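# Move drive, power supply and blanking panel between furniture

## Task

Finish three jobs in whatever order you like. First, take the hard drive off the cart and set it flat on the anti-static mat on the work bench so that every part of it sits inside the mat's edges. Second, carry the spare power supply (a narrow steel box with a round fan on one end and gold contacts on the other) from the parts shelving to the work bench. Third, move the blanking panel from the work bench so that it sits entirely within the empty bay of the parts shelving. No other item belonging to the bench or the shelving may end up on the floor. The hard drive breaks if it drops even a little or is struck hard, and a broken drive means failure. The cart is free to move. When finished, release everything and move the robot away. The robot must not topple or be left leaning, or the job fails.

## Robot and tools

Robot: a Hello Robot Stretch 4 with one arm. It has an omni-wheel base, a lift sliding on a vertical mast, a single arm that telescopes straight forward, a three-joint wrist (yaw, pitch, roll) and a two-finger gripper. It stands about 1.6 m tall; the base rim lies within 0.23 m of the base origin. Cameras: head_camera, head_left_camera, head_right_camera (on the head) and wrist_camera (on the gripper).

Frames: the base frame has its origin on the floor below the base centre, x ahead, y to the left, z upward. hand_pose (a point between the open fingertips) is reported in this frame and may be somewhat inaccurate. The odometry frame is where the base frame was when the scene began; base_odometry heading runs -3.142 to 3.142, positive to the left, and counts wheel turns only, so slipping shows up as false travel.

Tool execute_actions: argument actions is a list holding exactly one action, or empty (empty just reports state and pictures). Optional cameras is a list of camera names or "all"; omitted or null means all, [] means none. An action may contain base, joints, or both, plus optional pace and contact_limits; alternatively it contains only end_of_arm. Base and joint motions begin together and may end at different moments.
- base: one command only, each a relative move measured from where the base last reported itself, not a destination. translate_m: straight drive in metres, forward positive, -2 to 2. strafe_m: sideways in metres, left positive, -2 to 2. rotate_rad: turn in place in radians, counter-clockwise (left) positive, -3.2 to 3.2.
- joints: a dictionary of absolute targets keyed by joint name (not offsets). lift_m 0 to 1.2 m; arm_m 0 to 0.55 m extension; wrist_yaw_rad -1.134 to 4.276 (0 points ahead, positive to the left, about 3.14 tucked back, above 3.4 the arm may interfere); wrist_pitch_rad -1.117 to 4.259 (0 level, 1.57 pointing down); wrist_roll_rad -1.117 to 4.259 (0 puts both fingers level, positive turns clockwise viewed from behind); gripper_m -0.038 to 0.141 m fingertip gap (below 0 the fingers squeeze each other). Targets past a limit get clipped and the result reports it; any other out-of-range value or unknown key rejects the call with no motion.
- pace: "slow", "default", "fast" or "max" (base up to 0.1/0.3/0.4/0.6 m/s and 1/2/3/4 rad/s; slower when the lift is above 0.2 m).
- contact_limits: only arm_m, 0 (gentlest) to 0.75 (strongest), default 0.5; a push past it ends the arm move as contact_stop.
- end_of_arm: "enable_torque" revives wrist or gripper motors that shut off.
A single action runs at most 15 s. Parts not mentioned in an action may keep chasing earlier targets.

Tool wait: seconds 0 to 10; commands nothing and returns the same report. Tool zoom_image: camera name and region [x0, y0, x1, y1] in pixels of that camera's latest full image, top-left origin, at most 504 by 504. Tool finished_scene: scene number; ends the scene permanently and says whether the goal was met.

Result lines: base_status and joint_status tell how each motion of the last accepted action ended: done (for the base this only means the wheels turned the commanded amount), off_target, contact_stop_at_<key> (the part met resistance and goes slack; a slack lift can sag, slack wheels can roll), limit_stop_at_<name> (a built-in limit; limit_stop_at_tilt means leaning over 6 degrees, after which lift, arm and wheels ignore commands until upright; limit_stop_at_own_body means a joint nearly hit the robot), time_out, or torque_fault (a wrist or gripper motor overloaded and went limp until enable_torque). on_its_own describes what happened without a command; "held at" gives a held target, not the position. If a stop is reported, later calls in the same reply are skipped. joint_positions gives readings; tolerances for done are about ±0.004 m on lift, arm and gripper, ±0.02 rad on yaw and roll, ±0.05 rad on pitch. lidar_m lists 12 distances in metres from the base origin, 30-degree sectors starting straight ahead and going counter-clockwise (4th left, 7th behind, 10th right); "-" means nothing seen or closer than 0.25 m; it sees from about 0.15 m up, and misses glass, thin legs and much behind the robot. wrist_depth_mm is a 7 by 7 grid of depths in mm (100 to 2000, "-" unknown), top-left first. turned_by_wheels versus turned_by_imu differing by over about 0.1 rad suggests a collision or slip. base_tilt gives forward and right lean in degrees. motor_effort gives percent of maximum with the last action's peak in brackets; readings are offset and noisy; for wheel_0, wheel_1, wheel_2 positive means turning right.

Gripping: command a gap smaller than the object; a firmer squeeze pulls it toward the wrist. The gripper reading does not prove a grasp; a clear change in gripper effort does. Stuck fingertips on a surface free up by raising the lift. Unfold at the start with lift_m 0.4 and wrist_yaw_rad 0 together. Tilting the gripper up while rolled can trigger own-body stops.

Avoid: dropping or bumping the hard drive, knocking anything to the floor, hard pushes, and driving or turning with over 1 kg held and arm_m above 0.2 (tipping risk, worse at fast paces or high grip). A level gripper holding over about 2 kg faults the wrist. Camera calibration is given as intrinsics K, distortion D and T_world_to_cam mapping the base frame into each camera; expect small per-scene errors, larger for the wrist camera when the arm is extended. The world keeps moving while you deliberate, and objects may occasionally be nudged.

Each tool is called after "Emit:" by a JSON object that holds its "api" and its "payload", one argument or row to a line.

## Session

Emit:
{"api": "execute_actions", "payload": {
  "actions": []
}}

Scene clock: 0.00 s.
base_odometry: x=+0.000 y=+0.000 heading=+0.000 (m, m, rad; odometry frame)
turned_by_wheels: +0.000 (rad since the last result)
turned_by_imu: +0.000 (rad since the last result)
base_tilt: forward=-0.4 right=-0.1 (deg)
lidar_m: 1.84 0.93 0.80 0.81 1.84 1.64 1.62 1.91 1.68 1.41 1.51 2.26
base_status: not commanded
joint_positions: lift_m=+0.218 arm_m=+0.001 wrist_yaw_rad=+3.228 wrist_pitch_rad=+0.012 wrist_roll_rad=+0.019 gripper_m=+0.057
joint_status: not commanded
motor_effort: lift_m=+20 arm_m=+0 wrist_yaw_rad=-3 wrist_pitch_rad=-7 wrist_roll_rad=+0 gripper_m=+0 wheel_0=+0 wheel_1=+0 wheel_2=+0 (%)
hand_pose: x=-0.1232 y=+0.0623 z=+0.3924 quat_wxyz=(-0.043, -0.007, +0.009, +0.999) (m; base frame)
wrist_depth_mm: - 139 138 - - - - / - - 136 - - - - / - - 134 - - - - / - 114 135 - - - - / 162 137 - - - - - / 205 1708 214 1808 1397 1708 1661 / 207 1060 1008 1098 1008 1078 1118
pictures: head_camera, head_left_camera, head_right_camera, wrist_camera
Images, in order (width x height): head_camera 420x560, head_left_camera 420x672, head_right_camera 420x672, wrist_camera 616x392.

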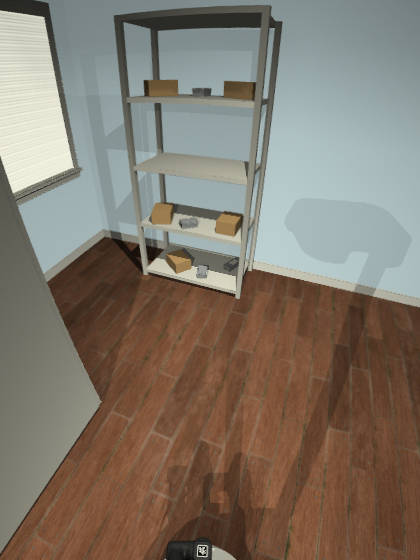

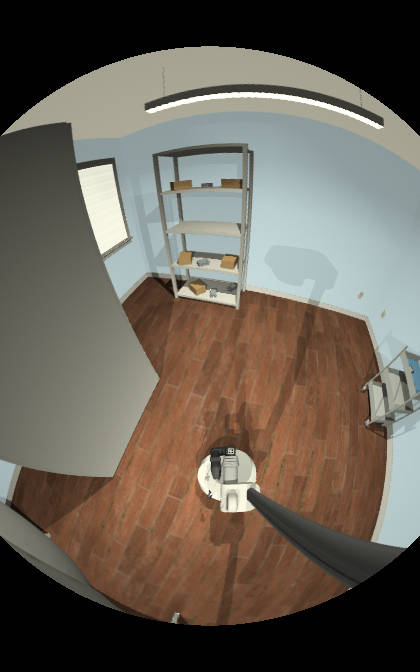

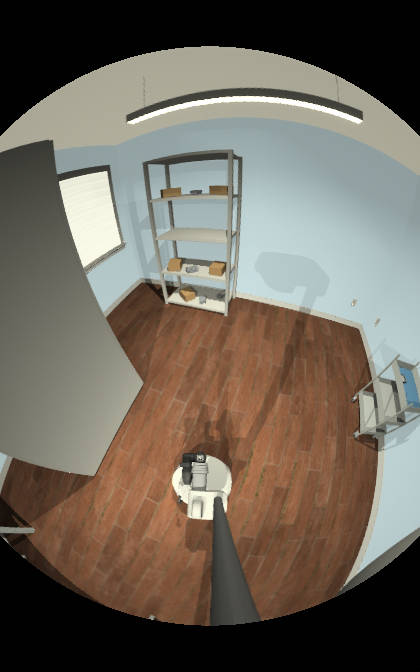

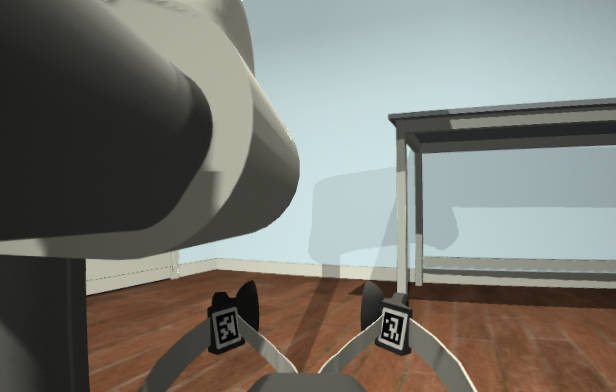

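Emit:
{"api": "execute_actions", "payload": {
  "actions": [
    {"base":{"rotate_rad":-1.5},"joints":{"lift_m":0.4,"wrist_yaw_rad":0}}
  ],
  "cameras": ["head_camera","head_left_camera"]
}}

Emit:
{"api": "execute_actions", "payload": {
  "actions": [
    {"base":{"rotate_rad":-1.5}}
  ],
  "cameras": ["head_camera","head_left_camera"]
}}

Scene clock: 8.10 s.
base_odometry: x=+0.000 y=+0.000 heading=-1.500 (m, m, rad; odometry frame)
turned_by_wheels: -1.500 (rad since the last result)
turned_by_imu: -1.489 (rad since the last result)
base_tilt: forward=-0.3 right=-0.1 (deg)
lidar_m: 1.39 1.59 2.23 1.82 0.90 0.80 0.80 1.82 1.63 1.66 1.85 1.66
base_status: done
joint_positions: lift_m=+0.400 arm_m=+0.001 wrist_yaw_rad=+0.001 wrist_pitch_rad=+0.012 wrist_roll_rad=+0.019 gripper_m=+0.057
joint_status: all done
motor_effort: lift_m=+24(23) arm_m=+0(0) wrist_yaw_rad=-2(9) wrist_pitch_rad=-6(6) wrist_roll_rad=-1(1) gripper_m=-3(3) wheel_0=+1(6) wheel_1=+1(6) wheel_2=+1(7) (%)
hand_pose: x=+0.4602 y=-0.0873 z=+0.5743 quat_wxyz=(+1.000, +0.010, +0.006, +0.000) (m; base frame)
wrist_depth_mm: - 1983 1756 1576 1430 1336 1229 / - 1983 1756 1618 1464 1336 1255 / - 1921 1756 1576 1430 1336 1255 / - 1921 1661 1537 1430 1308 1229 / - 1921 1537 1537 1430 1336 1255 / - 1863 214 1537 1366 1308 1229 / 1499 1430 1182 1397 1366 1255 1205
pictures: head_camera, head_left_camera
Images, in order (width x height): head_camera 420x560, head_left_camera 420x672.

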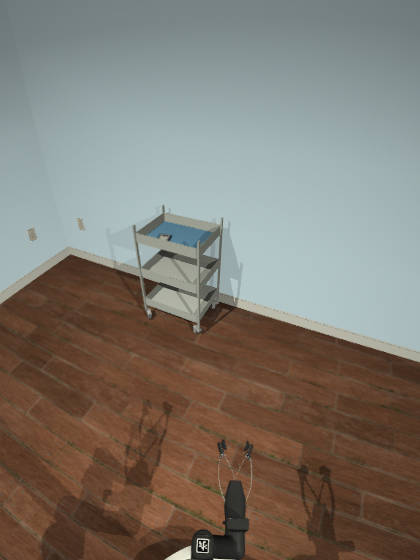

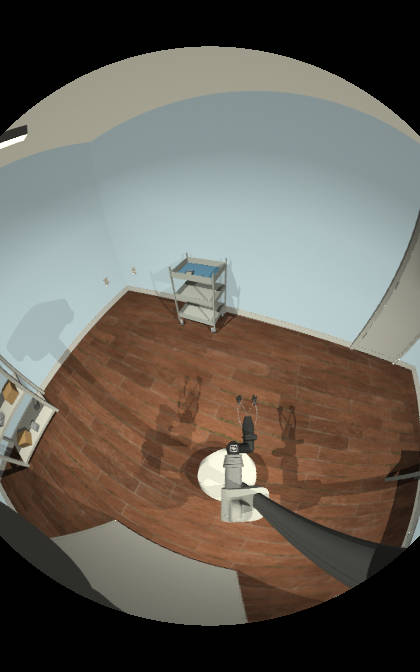

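Scene clock: 10.10 s.
base_odometry: x=+0.000 y=+0.000 heading=-3.000 (m, m, rad; odometry frame)
turned_by_wheels: -1.500 (rad since the last result)
turned_by_imu: -1.489 (rad since the last result)
base_tilt: forward=-0.2 right=-0.2 (deg)
lidar_m: 2.47 1.81 1.65 1.38 2.19 2.25 1.81 0.86 0.81 0.84 1.76 1.62
base_status: done
joint_positions: lift_m=+0.400 arm_m=+0.001 wrist_yaw_rad=+0.000 wrist_pitch_rad=+0.012 wrist_roll_rad=+0.019 gripper_m=+0.057
joint_status: not commanded
motor_effort: lift_m=+23(24) arm_m=+0(0) wrist_yaw_rad=-2(4) wrist_pitch_rad=-6(6) wrist_roll_rad=+0(0) gripper_m=-4(3) wheel_0=+1(6) wheel_1=+1(8) wheel_2=+1(5) (%)
hand_pose: x=+0.4602 y=-0.0874 z=+0.5745 quat_wxyz=(+1.000, +0.010, +0.006, +0.000) (m; base frame)
wrist_depth_mm: 1576 1921 - - - - 1863 / 1537 1983 - - - - 1863 / 1576 1983 - - - 1756 1229 / 1576 1983 - - - 1983 1863 / 1537 1921 - - - 1921 1863 / 1537 1921 214 - 1921 1921 1808 / 1464 1464 1397 1537 1366 1464 1537
pictures: head_camera, head_left_camera
Images, in order (width x height): head_camera 420x560, head_left_camera 420x672.

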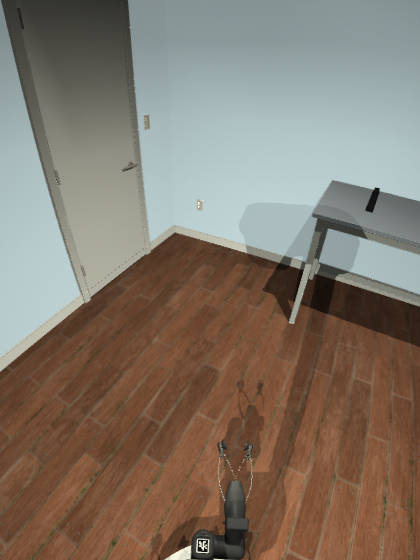

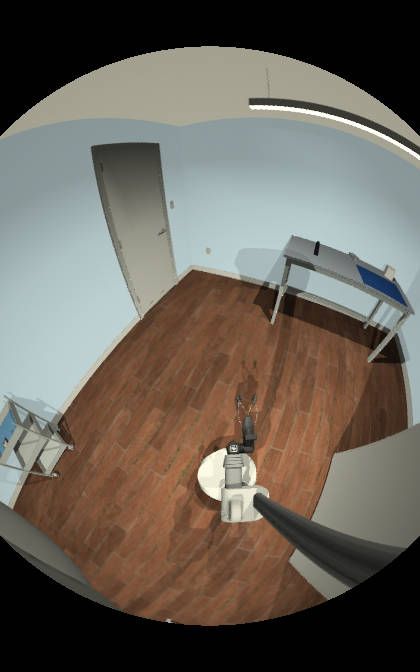

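Emit:
{"api": "execute_actions", "payload": {
  "actions": [
    {"base":{"rotate_rad":1.17},"joints":{"lift_m":1.0}}
  ],
  "cameras": []
}}

Emit:
{"api": "execute_actions", "payload": {
  "actions": [
    {"base":{"strafe_m":0.77}}
  ],
  "cameras": []
}}

Emit:
{"api": "execute_actions", "payload": {
  "actions": [
    {"base":{"translate_m":0.55},"joints":{"wrist_pitch_rad":0.9,"gripper_m":0.13}}
  ],
  "cameras": ["head_camera","wrist_camera"]
}}

Scene clock: 32.77 s.
base_odometry: x=+0.000 y=+0.000 heading=-1.830 (m, m, rad; odometry frame)
turned_by_wheels: +1.170 (rad since the last result)
turned_by_imu: +1.160 (rad since the last result)
base_tilt: forward=-0.4 right=-0.2 (deg)
lidar_m: 1.66 1.39 2.35 1.83 1.86 0.83 0.80 0.85 1.68 1.64 2.29 1.73
base_status: done
joint_positions: lift_m=+1.000 arm_m=+0.001 wrist_yaw_rad=+0.000 wrist_pitch_rad=+0.012 wrist_roll_rad=+0.019 gripper_m=+0.057
joint_status: all done
motor_effort: lift_m=+24(26) arm_m=-1(0) wrist_yaw_rad=-2(2) wrist_pitch_rad=-7(6) wrist_roll_rad=+0(1) gripper_m=-5(5) wheel_0=+0(7) wheel_1=+0(2) wheel_2=+1(6) (%)
hand_pose: x=+0.4602 y=-0.0874 z=+1.1744 quat_wxyz=(+1.000, +0.010, +0.006, +0.000) (m; base frame)
wrist_depth_mm: 1576 1537 1537 1464 1499 1464 1464 / 1576 1537 1537 1499 1464 1464 1464 / 1537 1499 1499 1499 1499 1464 1430 / 1537 1499 1499 1464 1464 1464 1464 / 1499 1499 1499 1464 1464 1464 1430 / 1537 1464 214 1464 1430 1430 1397 / 1366 1397 1430 1464 1430 1430 1430
pictures: none
No camera images: the call's "cameras" was empty. Leave "cameras" out to get every camera's image.

Scene clock: 36.67 s.
base_odometry: x=+0.744 y=-0.197 heading=-1.829 (m, m, rad; odometry frame)
turned_by_wheels: +0.000 (rad since the last result)
turned_by_imu: -0.004 (rad since the last result)
base_tilt: forward=-0.3 right=-0.2 (deg)
lidar_m: 1.28 1.79 1.54 1.06 1.05 1.55 0.80 0.83 1.20 2.41 2.38 1.77
base_status: done
joint_positions: lift_m=+1.000 arm_m=+0.001 wrist_yaw_rad=+0.000 wrist_pitch_rad=+0.012 wrist_roll_rad=+0.019 gripper_m=+0.057
joint_status: not commanded
motor_effort: lift_m=+23(24) arm_m=-1(0) wrist_yaw_rad=-1(3) wrist_pitch_rad=-6(6) wrist_roll_rad=-1(1) gripper_m=-4(4) wheel_0=+2(8) wheel_1=-1(8) wheel_2=+1(1) (%)
hand_pose: x=+0.4602 y=-0.0874 z=+1.1744 quat_wxyz=(+1.000, +0.010, +0.006, +0.000) (m; base frame)
wrist_depth_mm: 1576 1537 1537 1499 1537 1499 1499 / 1576 1537 1537 1537 1499 1499 1464 / 1537 1537 1499 1537 1499 1499 1499 / 1576 1537 1537 1499 1499 1499 1464 / 1537 1499 1499 1499 1464 1464 1464 / 1537 1499 215 1499 1499 1430 1464 / 1537 1499 1255 1366 1499 1430 1464
pictures: none
No camera images: the call's "cameras" was empty. Leave "cameras" out to get every camera's image.

Scene clock: 40.00 s.
base_odometry: x=+0.604 y=-0.729 heading=-1.829 (m, m, rad; odometry frame)
turned_by_wheels: +0.000 (rad since the last result)
turned_by_imu: +0.002 (rad since the last result)
base_tilt: forward=-0.3 right=-0.2 (deg)
lidar_m: 0.73 0.80 1.52 1.47 1.31 1.60 1.35 1.40 2.50 2.48 1.61 0.77
base_status: done
joint_positions: lift_m=+1.000 arm_m=+0.001 wrist_yaw_rad=+0.000 wrist_pitch_rad=+0.901 wrist_roll_rad=+0.019 gripper_m=+0.130
joint_status: all done
motor_effort: lift_m=+23(23) arm_m=+0(0) wrist_yaw_rad=-2(1) wrist_pitch_rad=-3(4) wrist_roll_rad=+0(1) gripper_m=-1(3) wheel_0=+1(5) wheel_1=-1(6) wheel_2=+2(8) (%)
hand_pose: x=+0.3508 y=-0.0874 z=+0.9518 quat_wxyz=(+0.900, +0.009, +0.435, -0.004) (m; base frame)
wrist_depth_mm: 960 960 931 931 917 904 904 / 1060 1042 904 904 1042 1025 1008 / 1229 1138 723 715 1160 1182 1160 / 1464 1430 1025 1025 1397 1366 1397 / 1397 1366 1138 1160 1366 1397 1366 / 1229 1205 1182 1182 1229 1160 1205 / 1118 1098 1098 153 1098 1098 1098
pictures: head_camera, wrist_camera
camera_calibration (this result's frames):
wrist_camera: T_world_to_cam=[[0.00928922, -0.999321, -0.035666, -0.0446399], [-0.763848, 0.015927, -0.6452, 0.947141], [0.64533, 0.0332368, -0.763181, 0.728588], [0, 0, 0, 1]] pos_world=[0.253706, -0.0839106, 1.16555]
Images, in order (width x height): head_camera 420x560, wrist_camera 616x392.

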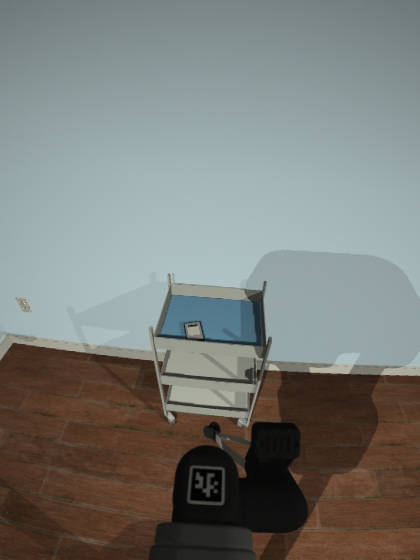

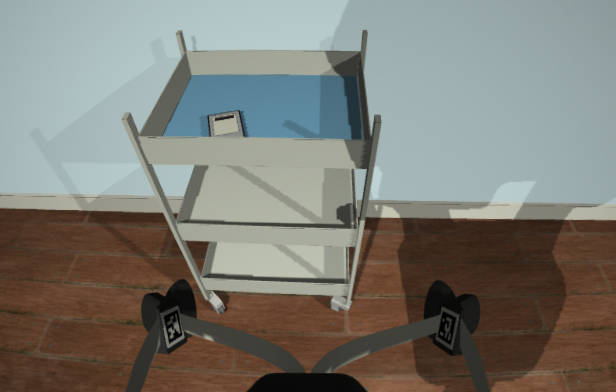

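Emit:
{"api": "execute_actions", "payload": {
  "actions": [
    {"base":{"strafe_m":0.177},"joints":{"wrist_pitch_rad":1.57}}
  ],
  "cameras": []
}}

Emit:
{"api": "execute_actions", "payload": {
  "actions": [
    {"base":{"translate_m":0.3},"joints":{"arm_m":0.38}}
  ],
  "cameras": ["head_camera","wrist_camera"]
}}

Scene clock: 56.83 s.
base_odometry: x=+0.775 y=-0.774 heading=-1.829 (m, m, rad; odometry frame)
turned_by_wheels: +0.000 (rad since the last result)
turned_by_imu: -0.001 (rad since the last result)
base_tilt: forward=-0.4 right=-0.2 (deg)
lidar_m: 0.75 1.23 1.35 1.29 1.18 1.24 1.38 1.40 2.72 2.65 1.61 0.78
base_status: done
joint_positions: lift_m=+1.000 arm_m=+0.001 wrist_yaw_rad=+0.000 wrist_pitch_rad=+1.570 wrist_roll_rad=+0.019 gripper_m=+0.130
joint_status: all done
motor_effort: lift_m=+23(23) arm_m=-1(1) wrist_yaw_rad=+0(4) wrist_pitch_rad=+1(3) wrist_roll_rad=+0(0) gripper_m=-1(1) wheel_0=+1(7) wheel_1=+0(5) wheel_2=+1(3) (%)
hand_pose: x=+0.1721 y=-0.0874 z=+0.8894 quat_wxyz=(+0.707, +0.007, +0.707, -0.007) (m; base frame)
wrist_depth_mm: 1160 1160 1138 1138 1138 1138 1138 / 1160 1138 1138 1138 1138 1138 1118 / 1138 1138 1118 1118 1118 1118 1118 / 1138 1118 1118 1118 1118 1118 1098 / 1118 1118 1118 904 1118 1118 1098 / 1098 1118 891 891 1098 1078 1078 / 1098 1098 891 153 1078 1078 1098
pictures: none
No camera images: the call's "cameras" was empty. Leave "cameras" out to get every camera's image.

Scene clock: 59.30 s.
base_odometry: x=+0.699 y=-1.064 heading=-1.829 (m, m, rad; odometry frame)
turned_by_wheels: +0.000 (rad since the last result)
turned_by_imu: +0.001 (rad since the last result)
base_tilt: forward=-0.3 right=-0.1 (deg)
lidar_m: 0.45 0.90 1.30 1.27 1.35 1.38 1.65 1.73 2.74 2.90 1.20 0.46
base_status: done
joint_positions: lift_m=+1.000 arm_m=+0.379 wrist_yaw_rad=+0.000 wrist_pitch_rad=+1.570 wrist_roll_rad=+0.019 gripper_m=+0.130
joint_status: all done
motor_effort: lift_m=+23(23) arm_m=+8(6) wrist_yaw_rad=-1(2) wrist_pitch_rad=+1(1) wrist_roll_rad=+0(1) gripper_m=+0(1) wheel_0=+1(5) wheel_1=+0(5) wheel_2=+2(9) (%)
hand_pose: x=+0.5498 y=-0.0874 z=+0.8894 quat_wxyz=(+0.707, +0.007, +0.707, -0.007) (m; base frame)
wrist_depth_mm: 574 580 421 433 473 492 508 / 798 820 455 455 455 452 439 / 1138 1138 455 452 452 452 433 / 1118 1138 449 449 445 445 427 / 1118 1118 445 433 445 442 427 / 1118 1098 436 442 439 439 427 / 1098 1098 1098 153 1078 1078 1098
pictures: head_camera, wrist_camera
camera_calibration (this result's frames):
wrist_camera: T_world_to_cam=[[-0.0146327, -0.999324, -0.0337164, -0.0373001], [-0.999345, 0.0157325, -0.0325868, 0.643521], [0.0330953, 0.0332175, -0.9989, 1.09888], [0, 0, 0, 1]] pos_world=[0.606186, -0.0839012, 1.11739]
Images, in order (width x height): head_camera 420x560, wrist_camera 616x392.

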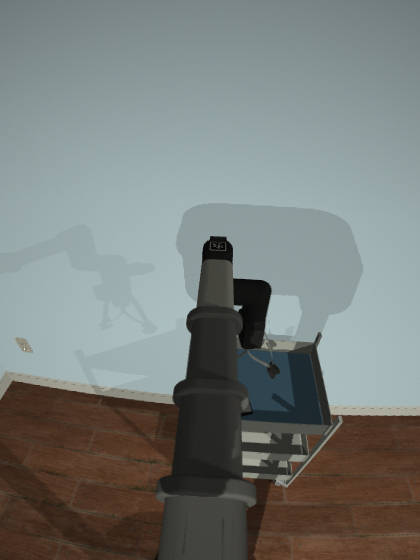

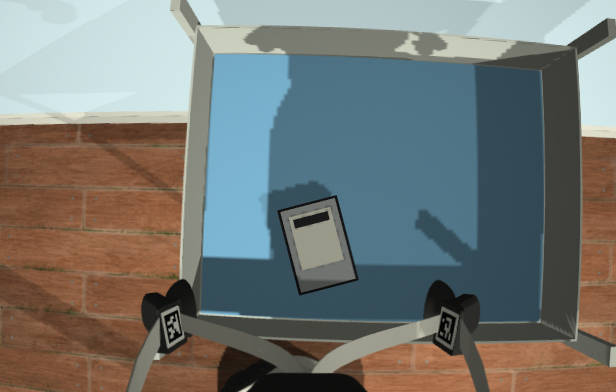

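Emit:
{"api": "execute_actions", "payload": {
  "actions": [
    {"joints":{"wrist_roll_rad":-0.25,"arm_m":0.39,"lift_m":0.83},"pace":"slow"}
  ],
  "cameras": ["wrist_camera"]
}}

Scene clock: 72.53 s.
base_odometry: x=+0.699 y=-1.064 heading=-1.829 (m, m, rad; odometry frame)
turned_by_wheels: +0.000 (rad since the last result)
turned_by_imu: -0.001 (rad since the last result)
base_tilt: forward=-0.3 right=-0.1 (deg)
lidar_m: 0.44 0.90 1.30 1.29 1.37 1.40 1.67 1.71 2.73 2.90 1.19 0.48
base_status: not commanded
joint_positions: lift_m=+0.830 arm_m=+0.389 wrist_yaw_rad=+0.000 wrist_pitch_rad=+1.570 wrist_roll_rad=-0.250 gripper_m=+0.130
joint_status: all done
motor_effort: lift_m=+15(22) arm_m=+8(9) wrist_yaw_rad=-4(2) wrist_pitch_rad=+1(1) wrist_roll_rad=-2(4) gripper_m=+0(0) wheel_0=+1(1) wheel_1=+0(0) wheel_2=+2(2) (%)
hand_pose: x=+0.5598 y=-0.0874 z=+0.7201 quat_wxyz=(+0.702, -0.088, +0.701, +0.088) (m; base frame)
wrist_depth_mm: 946 809 286 286 285 283 - / 976 976 283 282 283 282 282 / 960 272 282 282 282 279 279 / 960 271 279 279 278 278 277 / 946 271 279 262 276 277 276 / 931 244 276 259 260 273 273 / 213 236 274 153 273 272 271
pictures: wrist_camera
camera_calibration (this result's frames):
wrist_camera: T_world_to_cam=[[0.251445, -0.967293, -0.0334645, -0.189185], [-0.967596, -0.250398, -0.032557, 0.606878], [0.0231127, 0.0405664, -0.998909, 0.935654], [0, 0, 0, 1]] pos_world=[0.613156, -0.0689925, 0.94806]
Images, in order (width x height): wrist_camera 616x392.

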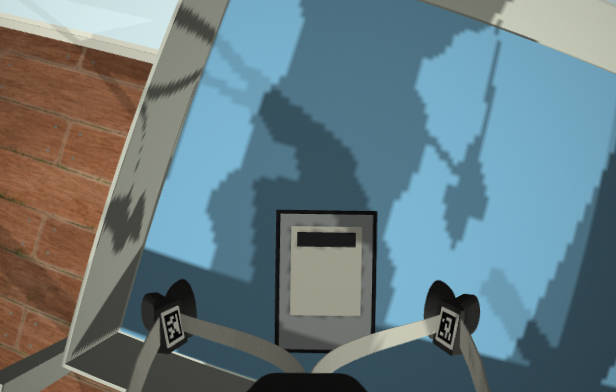

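Emit:
{"api": "execute_actions", "payload": {
  "actions": [
    {"joints":{"lift_m":0.79,"gripper_m":0.11},"pace":"slow"}
  ],
  "cameras": ["wrist_camera"]
}}

Scene clock: 87.70 s.
base_odometry: x=+0.699 y=-1.064 heading=-1.829 (m, m, rad; odometry frame)
turned_by_wheels: +0.000 (rad since the last result)
turned_by_imu: +0.000 (rad since the last result)
base_tilt: forward=-0.3 right=-0.1 (deg)
lidar_m: 0.46 0.89 1.29 1.29 1.38 1.42 1.68 1.73 2.72 2.90 1.17 0.50
base_status: not commanded
joint_positions: lift_m=+0.791 arm_m=+0.389 wrist_yaw_rad=+0.000 wrist_pitch_rad=+1.571 wrist_roll_rad=-0.250 gripper_m=+0.110
joint_status: all done
motor_effort: lift_m=+11(15) arm_m=+8(8) wrist_yaw_rad=-2(2) wrist_pitch_rad=-3(3) wrist_roll_rad=-1(2) gripper_m=-5(0) wheel_0=+1(0) wheel_1=+0(0) wheel_2=+1(2) (%)
hand_pose: x=+0.5594 y=-0.0874 z=+0.6804 quat_wxyz=(+0.701, -0.088, +0.702, +0.088) (m; base frame)
wrist_depth_mm: 931 213 248 248 247 247 - / 931 219 245 245 246 245 244 / 917 220 244 244 242 242 242 / 917 242 243 243 241 240 240 / 203 240 241 225 239 238 238 / 200 238 238 223 223 237 236 / 206 236 236 221 228 236 -
pictures: wrist_camera
camera_calibration (this result's frames):
wrist_camera: T_world_to_cam=[[0.251522, -0.96726, -0.0338235, -0.190206], [-0.967609, -0.250522, -0.0311742, 0.604245], [0.02168, 0.0405689, -0.998942, 0.896845], [0, 0, 0, 1]] pos_world=[0.61307, -0.0689856, 0.908299]
Images, in order (width x height): wrist_camera 616x392.

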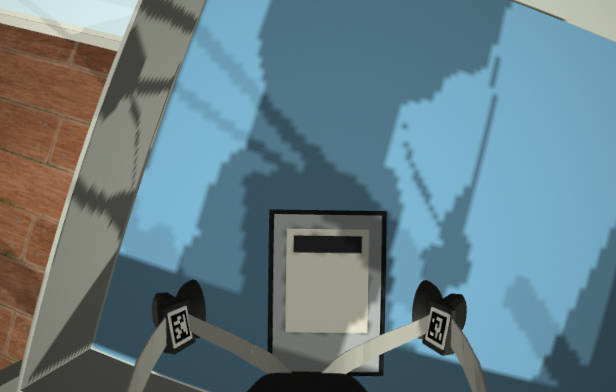

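Emit:
{"api": "execute_actions", "payload": {
  "actions": [
    {"joints":{"lift_m":0.765,"gripper_m":0.09},"pace":"slow"}
  ],
  "cameras": ["wrist_camera"]
}}

Scene clock: 95.23 s.
base_odometry: x=+0.699 y=-1.064 heading=-1.829 (m, m, rad; odometry frame)
turned_by_wheels: +0.000 (rad since the last result)
turned_by_imu: +0.000 (rad since the last result)
base_tilt: forward=-0.3 right=-0.2 (deg)
lidar_m: 0.44 0.87 1.30 1.28 1.35 1.43 1.66 1.69 2.74 2.93 1.20 0.48
base_status: not commanded
joint_positions: lift_m=+0.792 arm_m=+0.389 wrist_yaw_rad=-0.001 wrist_pitch_rad=+1.571 wrist_roll_rad=-0.250 gripper_m=+0.090
joint_status: lift_m contact_stop (moved +0.001 of -0.026); the others done
on_its_own: lift_m is slack since a contact_stop (your +0.765 is given up)
motor_effort: lift_m=+18(18) arm_m=+8(8) wrist_yaw_rad=+0(4) wrist_pitch_rad=-3(23) wrist_roll_rad=+0(1) gripper_m=-4(12) wheel_0=+1(1) wheel_1=+1(1) wheel_2=+0(2) (%)
hand_pose: x=+0.5593 y=-0.0874 z=+0.6813 quat_wxyz=(+0.701, -0.088, +0.702, +0.088) (m; base frame)
wrist_depth_mm: 931 223 250 250 249 249 - / 931 220 248 247 247 247 246 / 931 222 246 246 245 245 244 / 917 240 244 244 243 242 242 / 206 242 242 226 240 241 240 / 202 241 239 224 224 238 238 / 205 236 237 223 223 237 -
pictures: wrist_camera
camera_calibration (this result's frames):
wrist_camera: T_world_to_cam=[[0.250928, -0.967416, -0.0337899, -0.189872], [-0.967759, -0.249924, -0.031304, 0.604465], [0.0218391, 0.0405555, -0.998939, 0.897635], [0, 0, 0, 1]] pos_world=[0.613018, -0.0690187, 0.909189]
Images, in order (width x height): wrist_camera 616x392.

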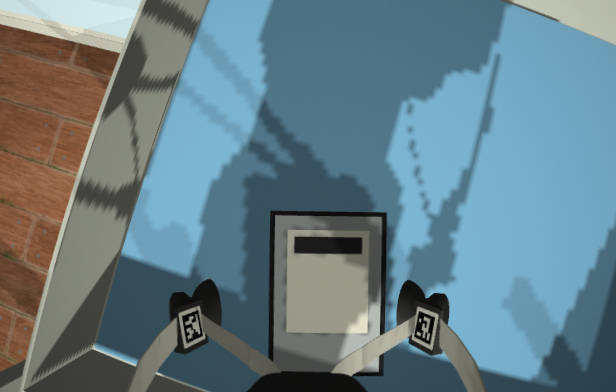

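Touching the tray. Raise slightly and grip.

Emit:
{"api": "execute_actions", "payload": {
  "actions": [
    {"joints":{"lift_m":0.798,"gripper_m":0.03},"pace":"slow"}
  ],
  "cameras": ["wrist_camera"]
}}

Emit:
{"api": "execute_actions", "payload": {
  "actions": [
    {"joints":{"lift_m":0.98},"pace":"slow"}
  ],
  "cameras": ["wrist_camera","head_camera"]
}}

Scene clock: 103.97 s.
base_odometry: x=+0.699 y=-1.064 heading=-1.829 (m, m, rad; odometry frame)
turned_by_wheels: +0.000 (rad since the last result)
turned_by_imu: -0.001 (rad since the last result)
base_tilt: forward=-0.2 right=-0.2 (deg)
lidar_m: 0.43 0.89 1.28 1.29 1.36 1.42 1.66 1.72 2.74 2.87 1.20 0.47
base_status: not commanded
joint_positions: lift_m=+0.798 arm_m=+0.389 wrist_yaw_rad=+0.000 wrist_pitch_rad=+1.570 wrist_roll_rad=-0.250 gripper_m=+0.030
joint_status: all done
motor_effort: lift_m=+24(24) arm_m=+8(8) wrist_yaw_rad=+0(2) wrist_pitch_rad=+0(2) wrist_roll_rad=-1(0) gripper_m=-24(20) wheel_0=+1(1) wheel_1=+1(1) wheel_2=+0(0) (%)
hand_pose: x=+0.5596 y=-0.0874 z=+0.6873 quat_wxyz=(+0.702, -0.088, +0.701, +0.088) (m; base frame)
wrist_depth_mm: 946 229 252 251 251 251 - / 946 227 250 249 249 248 248 / 917 225 249 248 247 247 246 / 931 241 247 247 245 245 245 / 917 245 245 225 244 243 242 / 205 243 209 224 216 242 240 / 206 222 231 222 230 239 -
pictures: wrist_camera
camera_calibration (this result's frames):
wrist_camera: T_world_to_cam=[[0.251121, -0.967373, -0.0335671, -0.189994], [-0.967689, -0.250087, -0.032161, 0.605454], [0.022717, 0.0405588, -0.998919, 0.903155], [0, 0, 0, 1]] pos_world=[0.613086, -0.0690097, 0.915273]
Images, in order (width x height): wrist_camera 616x392.

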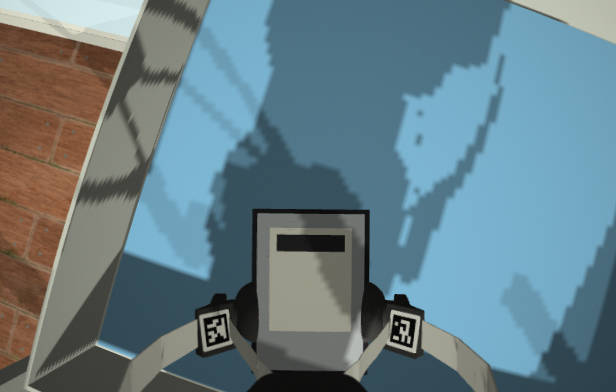

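Scene clock: 106.20 s.
base_odometry: x=+0.699 y=-1.064 heading=-1.829 (m, m, rad; odometry frame)
turned_by_wheels: +0.000 (rad since the last result)
turned_by_imu: +0.000 (rad since the last result)
base_tilt: forward=-0.3 right=-0.2 (deg)
lidar_m: 0.44 0.89 1.27 1.29 1.35 1.41 1.68 1.72 2.71 2.88 1.17 0.47
base_status: not commanded
joint_positions: lift_m=+0.980 arm_m=+0.389 wrist_yaw_rad=+0.000 wrist_pitch_rad=+1.570 wrist_roll_rad=-0.250 gripper_m=+0.030
joint_status: all done
motor_effort: lift_m=+25(25) arm_m=+8(8) wrist_yaw_rad=-1(0) wrist_pitch_rad=+0(0) wrist_roll_rad=+0(0) gripper_m=-19(21) wheel_0=+1(1) wheel_1=+1(1) wheel_2=+0(0) (%)
hand_pose: x=+0.5596 y=-0.0874 z=+0.8693 quat_wxyz=(+0.702, -0.088, +0.701, +0.088) (m; base frame)
wrist_depth_mm: 1008 820 661 424 466 439 402 / 1118 1118 904 436 433 421 462 / 1118 1118 433 433 430 430 427 / 1098 1098 430 427 427 427 424 / 1098 1078 424 224 424 424 424 / 1098 1078 209 224 216 418 418 / 1078 1078 544 222 291 415 399
pictures: head_camera, wrist_camera
camera_calibration (this result's frames):
wrist_camera: T_world_to_cam=[[0.251122, -0.967373, -0.0335671, -0.183888], [-0.967689, -0.250088, -0.0321609, 0.611308], [0.0227169, 0.0405588, -0.998919, 1.0849], [0, 0, 0, 1]] pos_world=[0.613088, -0.0690096, 1.09721]
Images, in order (width x height): head_camera 420x560, wrist_camera 616x392.

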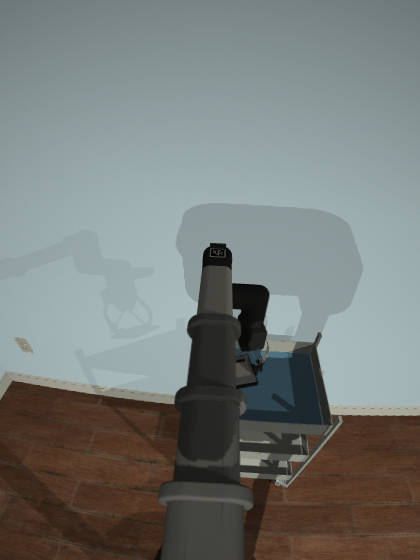

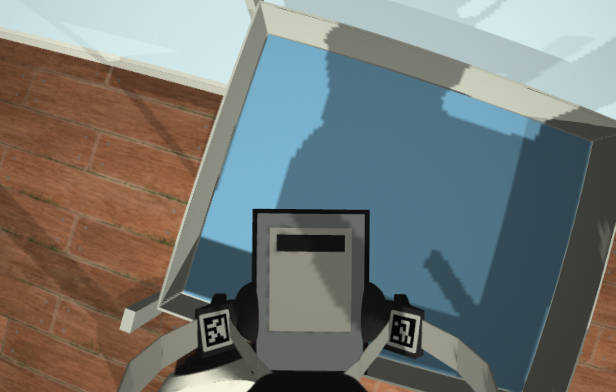

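Emit:
{"api": "execute_actions", "payload": {
  "actions": [
    {"base":{"translate_m":-0.2},"joints":{"arm_m":0.05,"lift_m":1.02},"pace":"slow"}
  ],
  "cameras": []
}}

Emit:
{"api": "execute_actions", "payload": {
  "actions": [
    {"base":{"rotate_rad":-1.55},"pace":"slow"}
  ],
  "cameras": []
}}

Emit:
{"api": "execute_actions", "payload": {
  "actions": [
    {"base":{"translate_m":1.5}}
  ],
  "cameras": []
}}

Emit:
{"api": "execute_actions", "payload": {
  "actions": [
    {"base":{"strafe_m":-0.9}}
  ],
  "cameras": ["head_camera","head_right_camera","wrist_camera"]
}}

Scene clock: 137.03 s.
base_odometry: x=+0.750 y=-0.871 heading=-1.829 (m, m, rad; odometry frame)
turned_by_wheels: +0.000 (rad since the last result)
turned_by_imu: -0.001 (rad since the last result)
base_tilt: forward=-0.3 right=-0.1 (deg)
lidar_m: 0.64 1.11 1.34 1.30 1.37 1.26 1.46 1.51 2.70 2.67 1.47 0.65
base_status: done
joint_positions: lift_m=+1.020 arm_m=+0.051 wrist_yaw_rad=+0.000 wrist_pitch_rad=+1.570 wrist_roll_rad=-0.250 gripper_m=+0.030
joint_status: all done
motor_effort: lift_m=+25(25) arm_m=-8(9) wrist_yaw_rad=-2(1) wrist_pitch_rad=-1(1) wrist_roll_rad=-1(0) gripper_m=-21(19) wheel_0=-1(4) wheel_1=+0(0) wheel_2=+0(4) (%)
hand_pose: x=+0.2225 y=-0.0874 z=+0.9093 quat_wxyz=(+0.702, -0.088, +0.701, +0.088) (m; base frame)
wrist_depth_mm: 1182 1182 1160 1138 750 750 1138 / 1182 1160 1160 1160 1025 1008 1138 / 1138 1160 1160 1138 1138 1160 1138 / 1138 1160 1138 1138 1138 1138 1118 / 1138 1138 931 225 1138 1138 1118 / 1138 1138 209 223 216 1098 1118 / 1138 1118 564 222 668 1098 1098
pictures: none
No camera images: the call's "cameras" was empty. Leave "cameras" out to get every camera's image.

Scene clock: 139.87 s.
base_odometry: x=+0.750 y=-0.871 heading=+2.905 (m, m, rad; odometry frame)
turned_by_wheels: -1.550 (rad since the last result)
turned_by_imu: -1.538 (rad since the last result)
base_tilt: forward=-0.2 right=-0.2 (deg)
lidar_m: 2.64 1.44 0.68 0.63 1.13 1.34 1.29 1.28 1.27 1.46 1.49 2.67
base_status: done
joint_positions: lift_m=+1.020 arm_m=+0.051 wrist_yaw_rad=+0.000 wrist_pitch_rad=+1.570 wrist_roll_rad=-0.250 gripper_m=+0.030
joint_status: not commanded
motor_effort: lift_m=+25(25) arm_m=-8(8) wrist_yaw_rad=+0(1) wrist_pitch_rad=-1(0) wrist_roll_rad=+0(0) gripper_m=-18(22) wheel_0=+2(4) wheel_1=+1(8) wheel_2=+1(4) (%)
hand_pose: x=+0.2225 y=-0.0874 z=+0.9093 quat_wxyz=(+0.702, -0.088, +0.701, +0.088) (m; base frame)
wrist_depth_mm: 1160 1160 1160 1160 1160 1160 1138 / 1182 1182 1160 1160 1160 1138 1138 / 1025 1160 1160 1160 1138 1160 1138 / 1138 1138 1160 1138 1138 1138 1138 / 1138 1138 917 225 1118 1138 1118 / 1138 1118 209 224 216 1118 1118 / 1118 1118 564 222 222 1098 1098
pictures: none
No camera images: the call's "cameras" was empty. Leave "cameras" out to get every camera's image.

Scene clock: 146.33 s.
base_odometry: x=-0.709 y=-0.519 heading=+2.905 (m, m, rad; odometry frame)
turned_by_wheels: +0.000 (rad since the last result)
turned_by_imu: +0.006 (rad since the last result)
base_tilt: forward=-0.3 right=-0.1 (deg)
lidar_m: 1.89 1.28 0.97 0.95 1.03 1.25 2.80 2.59 1.54 1.53 1.46 1.24
base_status: done
joint_positions: lift_m=+1.020 arm_m=+0.051 wrist_yaw_rad=+0.000 wrist_pitch_rad=+1.570 wrist_roll_rad=-0.250 gripper_m=+0.030
joint_status: not commanded
motor_effort: lift_m=+24(25) arm_m=-8(8) wrist_yaw_rad=-2(3) wrist_pitch_rad=+0(1) wrist_roll_rad=+0(0) gripper_m=-21(23) wheel_0=-1(5) wheel_1=-1(3) wheel_2=+1(8) (%)
hand_pose: x=+0.2225 y=-0.0874 z=+0.9094 quat_wxyz=(+0.702, -0.088, +0.701, +0.088) (m; base frame)
wrist_depth_mm: 1160 1160 1160 1160 1160 1138 1160 / 1160 1138 1160 1160 1138 1138 1160 / 1160 1138 1160 1160 1160 1138 1138 / 1138 1138 1138 1138 1138 1138 1138 / 1138 1138 931 224 1118 1118 1138 / 1118 1118 210 223 216 1118 1118 / 1118 1118 564 221 661 1098 1098
pictures: none
No camera images: the call's "cameras" was empty. Leave "cameras" out to get every camera's image.

Scene clock: 150.67 s.
base_odometry: x=-0.497 y=+0.356 heading=+2.904 (m, m, rad; odometry frame)
turned_by_wheels: +0.000 (rad since the last result)
turned_by_imu: +0.001 (rad since the last result)
base_tilt: forward=-0.4 right=-0.2 (deg)
lidar_m: 1.04 1.15 1.90 1.84 1.89 2.85 2.53 0.86 0.65 0.80 1.42 1.07
base_status: done
joint_positions: lift_m=+1.020 arm_m=+0.051 wrist_yaw_rad=+0.000 wrist_pitch_rad=+1.570 wrist_roll_rad=-0.250 gripper_m=+0.030
joint_status: not commanded
motor_effort: lift_m=+24(24) arm_m=-8(8) wrist_yaw_rad=-1(1) wrist_pitch_rad=+0(1) wrist_roll_rad=-1(1) gripper_m=-21(20) wheel_0=-2(8) wheel_1=-1(10) wheel_2=+0(2) (%)
hand_pose: x=+0.2225 y=-0.0874 z=+0.9094 quat_wxyz=(+0.702, -0.088, +0.701, +0.088) (m; base frame)
wrist_depth_mm: 1182 1182 1160 1138 1182 1160 1160 / 1182 1160 1138 1160 1160 1138 1160 / 1160 1138 1138 1160 1138 1138 1138 / 1160 1138 1138 1138 1118 1138 1118 / 1138 1138 931 225 1138 1118 1138 / 1138 1138 209 224 216 1118 1118 / 1138 1118 564 222 222 1098 1118
pictures: head_camera, head_right_camera, wrist_camera
camera_calibration (this result's frames):
wrist_camera: T_world_to_cam=[[0.251393, -0.967304, -0.033534, -0.0979681], [-0.967616, -0.250354, -0.0322881, 0.286443], [0.022837, 0.040565, -0.998916, 1.13255], [0, 0, 0, 1]] pos_world=[0.275931, -0.0689949, 1.13729]
Images, in order (width x height): head_camera 420x560, head_right_camera 420x672, wrist_camera 616x392.

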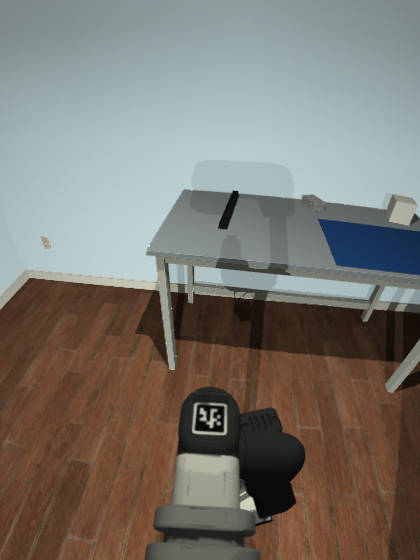

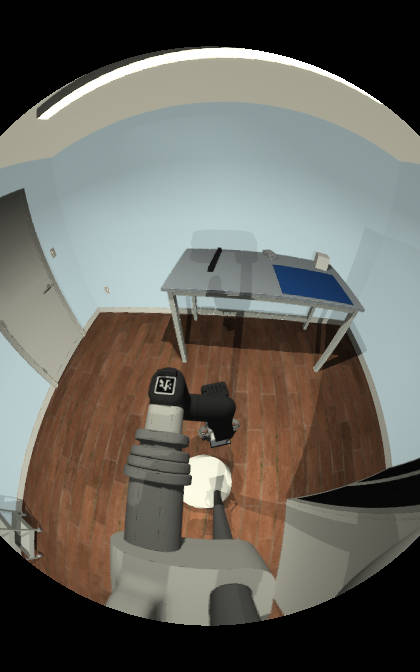

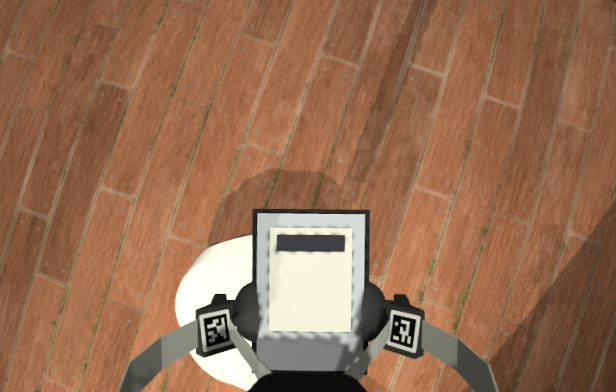

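Emit:
{"api": "execute_actions", "payload": {
  "actions": [
    {"base":{"translate_m":0.55},"joints":{"lift_m":1.17},"pace":"slow"}
  ],
  "cameras": []
}}

Emit:
{"api": "execute_actions", "payload": {
  "actions": [
    {"base":{"strafe_m":-0.7},"pace":"slow"}
  ],
  "cameras": ["head_camera","head_right_camera"]
}}

Scene clock: 178.70 s.
base_odometry: x=-1.032 y=+0.485 heading=+2.904 (m, m, rad; odometry frame)
turned_by_wheels: +0.000 (rad since the last result)
turned_by_imu: +0.001 (rad since the last result)
base_tilt: forward=-0.3 right=-0.1 (deg)
lidar_m: 0.47 0.54 1.83 1.79 1.91 2.24 3.44 0.96 1.08 1.88 0.67 0.50
base_status: done
joint_positions: lift_m=+1.170 arm_m=+0.051 wrist_yaw_rad=+0.000 wrist_pitch_rad=+1.570 wrist_roll_rad=-0.250 gripper_m=+0.030
joint_status: all done
motor_effort: lift_m=+25(26) arm_m=-7(8) wrist_yaw_rad=-1(1) wrist_pitch_rad=+0(1) wrist_roll_rad=-1(0) gripper_m=-22(20) wheel_0=+0(3) wheel_1=+0(4) wheel_2=+0(5) (%)
hand_pose: x=+0.2225 y=-0.0874 z=+1.0593 quat_wxyz=(+0.702, -0.088, +0.701, +0.088) (m; base frame)
wrist_depth_mm: 1308 1308 1308 1336 1336 377 377 / 1308 1308 1308 1308 1308 1308 1308 / 1308 1308 1308 1308 1281 1281 1308 / 1281 1308 1281 1281 1308 1281 1281 / 1308 1281 1098 225 1281 1281 1255 / 1281 1281 209 224 216 1281 1255 / 1281 1281 640 222 222 1255 1255
pictures: none
No camera images: the call's "cameras" was empty. Leave "cameras" out to get every camera's image.

Scene clock: 186.83 s.
base_odometry: x=-0.867 y=+1.166 heading=+2.905 (m, m, rad; odometry frame)
turned_by_wheels: +0.000 (rad since the last result)
turned_by_imu: +0.004 (rad since the last result)
base_tilt: forward=-0.3 right=+0.0 (deg)
lidar_m: 0.43 0.46 0.70 2.51 2.70 3.54 0.71 0.77 1.14 1.17 0.58 0.44
base_status: done
joint_positions: lift_m=+1.170 arm_m=+0.051 wrist_yaw_rad=+0.000 wrist_pitch_rad=+1.570 wrist_roll_rad=-0.250 gripper_m=+0.030
joint_status: not commanded
motor_effort: lift_m=+25(25) arm_m=-8(8) wrist_yaw_rad=-1(1) wrist_pitch_rad=+0(0) wrist_roll_rad=-1(0) gripper_m=-20(22) wheel_0=+2(5) wheel_1=+1(4) wheel_2=+0(1) (%)
hand_pose: x=+0.2225 y=-0.0874 z=+1.0593 quat_wxyz=(+0.702, -0.088, +0.701, +0.088) (m; base frame)
wrist_depth_mm: 1281 1336 1308 379 377 375 373 / 1336 1336 1281 1308 1308 373 370 / 1308 1308 1308 1308 1308 1281 554 / 1308 1281 1308 1281 1281 1281 1281 / 1281 1281 1078 225 1281 1281 1281 / 1281 1255 209 224 216 1255 1281 / 1281 1255 640 222 732 1255 1281
pictures: head_camera, head_right_camera
Images, in order (width x height): head_camera 420x560, head_right_camera 420x672.

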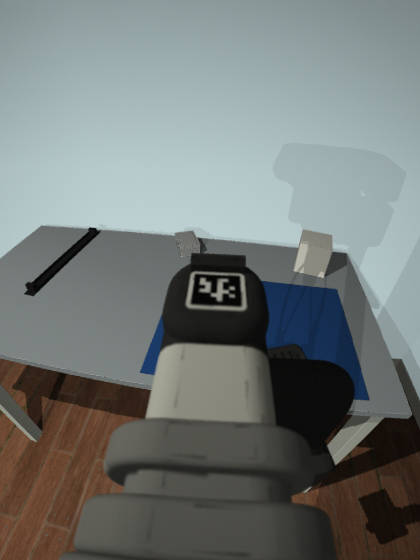

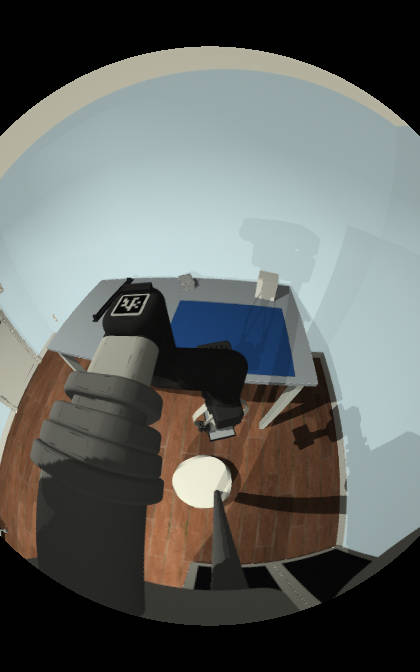

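Emit:
{"api": "execute_actions", "payload": {
  "actions": [
    {"joints":{"arm_m":0.42,"wrist_roll_rad":0.0},"pace":"slow"}
  ],
  "cameras": ["wrist_camera"]
}}

Scene clock: 196.70 s.
base_odometry: x=-0.867 y=+1.166 heading=+2.905 (m, m, rad; odometry frame)
turned_by_wheels: +0.000 (rad since the last result)
turned_by_imu: -0.001 (rad since the last result)
base_tilt: forward=-0.3 right=-0.2 (deg)
lidar_m: 0.39 0.47 0.71 2.47 2.68 3.52 0.73 0.78 1.16 1.17 0.58 0.42
base_status: not commanded
joint_positions: lift_m=+1.170 arm_m=+0.419 wrist_yaw_rad=+0.000 wrist_pitch_rad=+1.570 wrist_roll_rad=+0.000 gripper_m=+0.030
joint_status: all done
motor_effort: lift_m=+25(25) arm_m=+8(8) wrist_yaw_rad=-3(1) wrist_pitch_rad=+0(0) wrist_roll_rad=+1(3) gripper_m=-23(22) wheel_0=+2(2) wheel_1=+1(1) wheel_2=+0(1) (%)
hand_pose: x=+0.5896 y=-0.0874 z=+1.0593 quat_wxyz=(+0.707, +0.000, +0.707, +0.000) (m; base frame)
wrist_depth_mm: 379 377 377 375 373 373 370 / 377 375 373 370 370 370 370 / 375 373 370 370 368 368 366 / 373 368 368 368 366 366 364 / 368 366 364 224 362 362 362 / 364 362 209 224 216 357 357 / 364 362 290 222 290 355 355
pictures: wrist_camera
camera_calibration (this result's frames):
wrist_camera: T_world_to_cam=[[0.00463004, -0.999421, -0.0336991, -0.042376], [-0.999472, -0.00354085, -0.0323092, 0.686949], [0.0321712, 0.0338309, -0.99891, 1.26783], [0, 0, 0, 1]] pos_world=[0.645995, -0.0828108, 1.28721]
Images, in order (width x height): wrist_camera 616x392.

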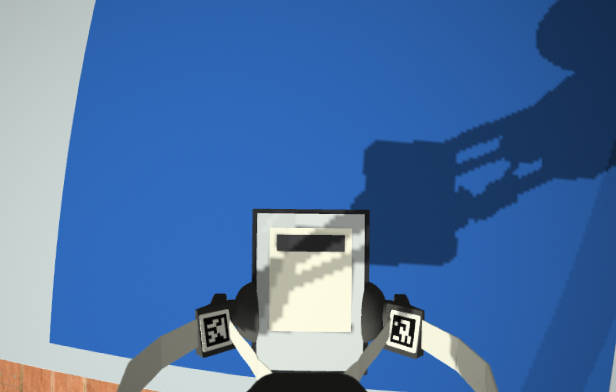

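Emit:
{"api": "execute_actions", "payload": {
  "actions": [
    {"joints":{"arm_m":0.54,"lift_m":1.07},"pace":"slow"}
  ],
  "cameras": ["wrist_camera"]
}}

Scene clock: 213.10 s.
base_odometry: x=-0.867 y=+1.166 heading=+2.905 (m, m, rad; odometry frame)
turned_by_wheels: +0.000 (rad since the last result)
turned_by_imu: -0.001 (rad since the last result)
base_tilt: forward=-0.3 right=-0.1 (deg)
lidar_m: 0.42 0.46 0.68 2.47 2.68 3.53 0.72 0.77 1.15 1.16 0.58 0.46
base_status: not commanded
joint_positions: lift_m=+1.070 arm_m=+0.539 wrist_yaw_rad=+0.000 wrist_pitch_rad=+1.570 wrist_roll_rad=+0.000 gripper_m=+0.030
joint_status: all done
motor_effort: lift_m=+16(23) arm_m=+8(10) wrist_yaw_rad=-2(1) wrist_pitch_rad=+0(0) wrist_roll_rad=+1(1) gripper_m=-21(20) wheel_0=+2(2) wheel_1=+1(1) wheel_2=+0(0) (%)
hand_pose: x=+0.7096 y=-0.0874 z=+0.9600 quat_wxyz=(+0.707, +0.000, +0.707, +0.000) (m; base frame)
wrist_depth_mm: 276 274 273 273 272 271 270 / 273 272 271 271 270 270 268 / 271 270 268 268 267 267 266 / 270 268 267 266 266 265 264 / 267 266 265 225 264 264 263 / 265 264 209 224 216 262 260 / 263 262 242 222 241 258 -
pictures: wrist_camera
camera_calibration (this result's frames):
wrist_camera: T_world_to_cam=[[0.00463291, -0.999421, -0.0336991, -0.0462779], [-0.999472, -0.00354372, -0.0323095, 0.803681], [0.0321713, 0.033831, -0.99891, 1.16484], [0, 0, 0, 1]] pos_world=[0.765996, -0.0828107, 1.18797]
Images, in order (width x height): wrist_camera 616x392.

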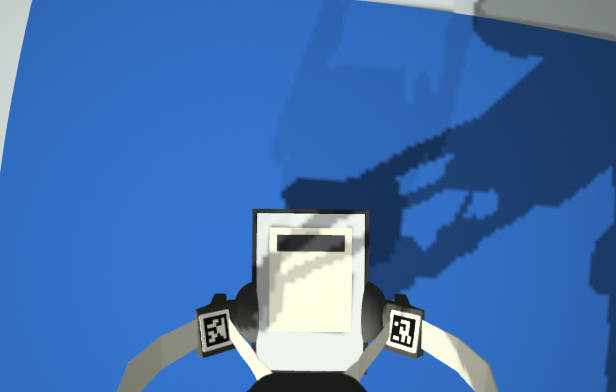

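Emit:
{"api": "execute_actions", "payload": {
  "actions": [
    {"joints":{"lift_m":1.055},"pace":"slow"}
  ],
  "cameras": []
}}

Emit:
{"api": "execute_actions", "payload": {
  "actions": [
    {"joints":{"gripper_m":0.1},"pace":"slow"}
  ],
  "cameras": []
}}

Emit:
{"api": "execute_actions", "payload": {
  "actions": [
    {"joints":{"lift_m":1.15}}
  ],
  "cameras": ["wrist_camera","head_camera"]
}}

Scene clock: 222.77 s.
base_odometry: x=-0.867 y=+1.166 heading=+2.905 (m, m, rad; odometry frame)
turned_by_wheels: +0.000 (rad since the last result)
turned_by_imu: +0.000 (rad since the last result)
base_tilt: forward=-0.5 right=-0.1 (deg)
lidar_m: 0.43 0.46 0.71 2.49 2.69 3.50 0.71 0.78 1.15 1.16 0.58 0.46
base_status: not commanded
joint_positions: lift_m=+1.055 arm_m=+0.539 wrist_yaw_rad=+0.000 wrist_pitch_rad=+1.570 wrist_roll_rad=+0.000 gripper_m=+0.030
joint_status: all done
motor_effort: lift_m=+16(16) arm_m=+8(8) wrist_yaw_rad=-1(2) wrist_pitch_rad=+0(0) wrist_roll_rad=+1(0) gripper_m=-19(21) wheel_0=+2(2) wheel_1=+1(1) wheel_2=+0(0) (%)
hand_pose: x=+0.7096 y=-0.0874 z=+0.9450 quat_wxyz=(+0.707, +0.000, +0.707, +0.000) (m; base frame)
wrist_depth_mm: 259 258 258 256 257 255 - / 258 256 256 255 254 253 253 / 255 254 255 253 252 252 252 / 254 252 253 252 251 250 249 / 252 251 250 225 249 249 247 / 249 249 209 224 216 247 246 / 249 247 235 221 222 244 -
pictures: none
No camera images: the call's "cameras" was empty. Leave "cameras" out to get every camera's image.

Scene clock: 225.60 s.
base_odometry: x=-0.867 y=+1.166 heading=+2.905 (m, m, rad; odometry frame)
turned_by_wheels: +0.000 (rad since the last result)
turned_by_imu: +0.000 (rad since the last result)
base_tilt: forward=-0.2 right=-0.2 (deg)
lidar_m: 0.42 0.47 0.71 2.48 2.68 3.51 0.70 0.78 1.13 1.17 0.58 0.45
base_status: not commanded
joint_positions: lift_m=+1.055 arm_m=+0.539 wrist_yaw_rad=+0.000 wrist_pitch_rad=+1.570 wrist_roll_rad=+0.000 gripper_m=+0.100
joint_status: all done
motor_effort: lift_m=+16(16) arm_m=+7(8) wrist_yaw_rad=-2(1) wrist_pitch_rad=+0(0) wrist_roll_rad=+1(1) gripper_m=-2(19) wheel_0=+2(2) wheel_1=+1(1) wheel_2=+0(0) (%)
hand_pose: x=+0.7096 y=-0.0874 z=+0.9450 quat_wxyz=(+0.707, +0.000, +0.707, +0.000) (m; base frame)
wrist_depth_mm: 260 259 258 257 257 256 - / 258 257 257 256 255 254 254 / 256 256 255 254 253 252 252 / 254 254 253 252 252 250 250 / 252 253 251 236 249 248 248 / 251 249 224 233 233 246 246 / 249 248 246 231 245 245 -
pictures: none
No camera images: the call's "cameras" was empty. Leave "cameras" out to get every camera's image.

Scene clock: 227.00 s.
base_odometry: x=-0.867 y=+1.166 heading=+2.905 (m, m, rad; odometry frame)
turned_by_wheels: +0.000 (rad since the last result)
turned_by_imu: +0.000 (rad since the last result)
base_tilt: forward=-0.4 right=-0.2 (deg)
lidar_m: 0.43 0.47 0.69 2.49 2.68 3.52 0.69 0.79 1.12 1.18 0.59 0.43
base_status: not commanded
joint_positions: lift_m=+1.150 arm_m=+0.539 wrist_yaw_rad=+0.000 wrist_pitch_rad=+1.570 wrist_roll_rad=+0.000 gripper_m=+0.100
joint_status: all done
motor_effort: lift_m=+24(27) arm_m=+8(8) wrist_yaw_rad=+0(1) wrist_pitch_rad=+0(0) wrist_roll_rad=+0(0) gripper_m=+0(0) wheel_0=+2(2) wheel_1=+1(1) wheel_2=+0(0) (%)
hand_pose: x=+0.7097 y=-0.0874 z=+1.0394 quat_wxyz=(+0.707, +0.000, +0.707, +0.000) (m; base frame)
wrist_depth_mm: 359 357 357 357 355 353 353 / 355 353 353 351 351 349 349 / 355 351 351 349 347 347 347 / 351 351 347 345 347 345 343 / 347 347 345 329 343 342 342 / 345 343 224 327 342 342 338 / 342 340 340 340 336 336 338
pictures: head_camera, wrist_camera
camera_calibration (this result's frames):
wrist_camera: T_world_to_cam=[[0.00461538, -0.999421, -0.0336991, -0.0435919], [-0.999472, -0.00352635, -0.0323047, 0.806247], [0.0321672, 0.0338304, -0.99891, 1.24409], [0, 0, 0, 1]] pos_world=[0.766003, -0.0828117, 1.26731]
Images, in order (width x height): head_camera 420x560, wrist_camera 616x392.

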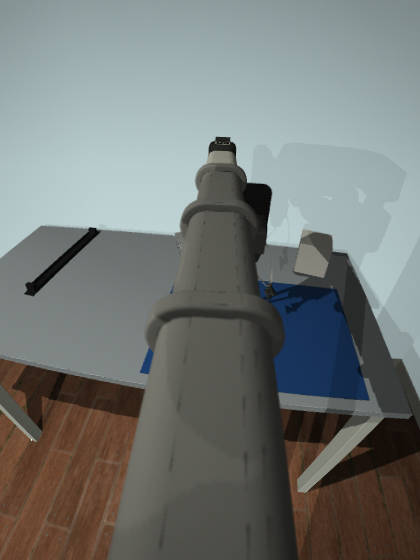

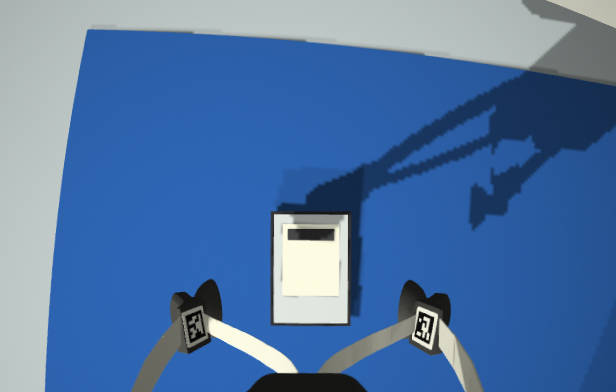

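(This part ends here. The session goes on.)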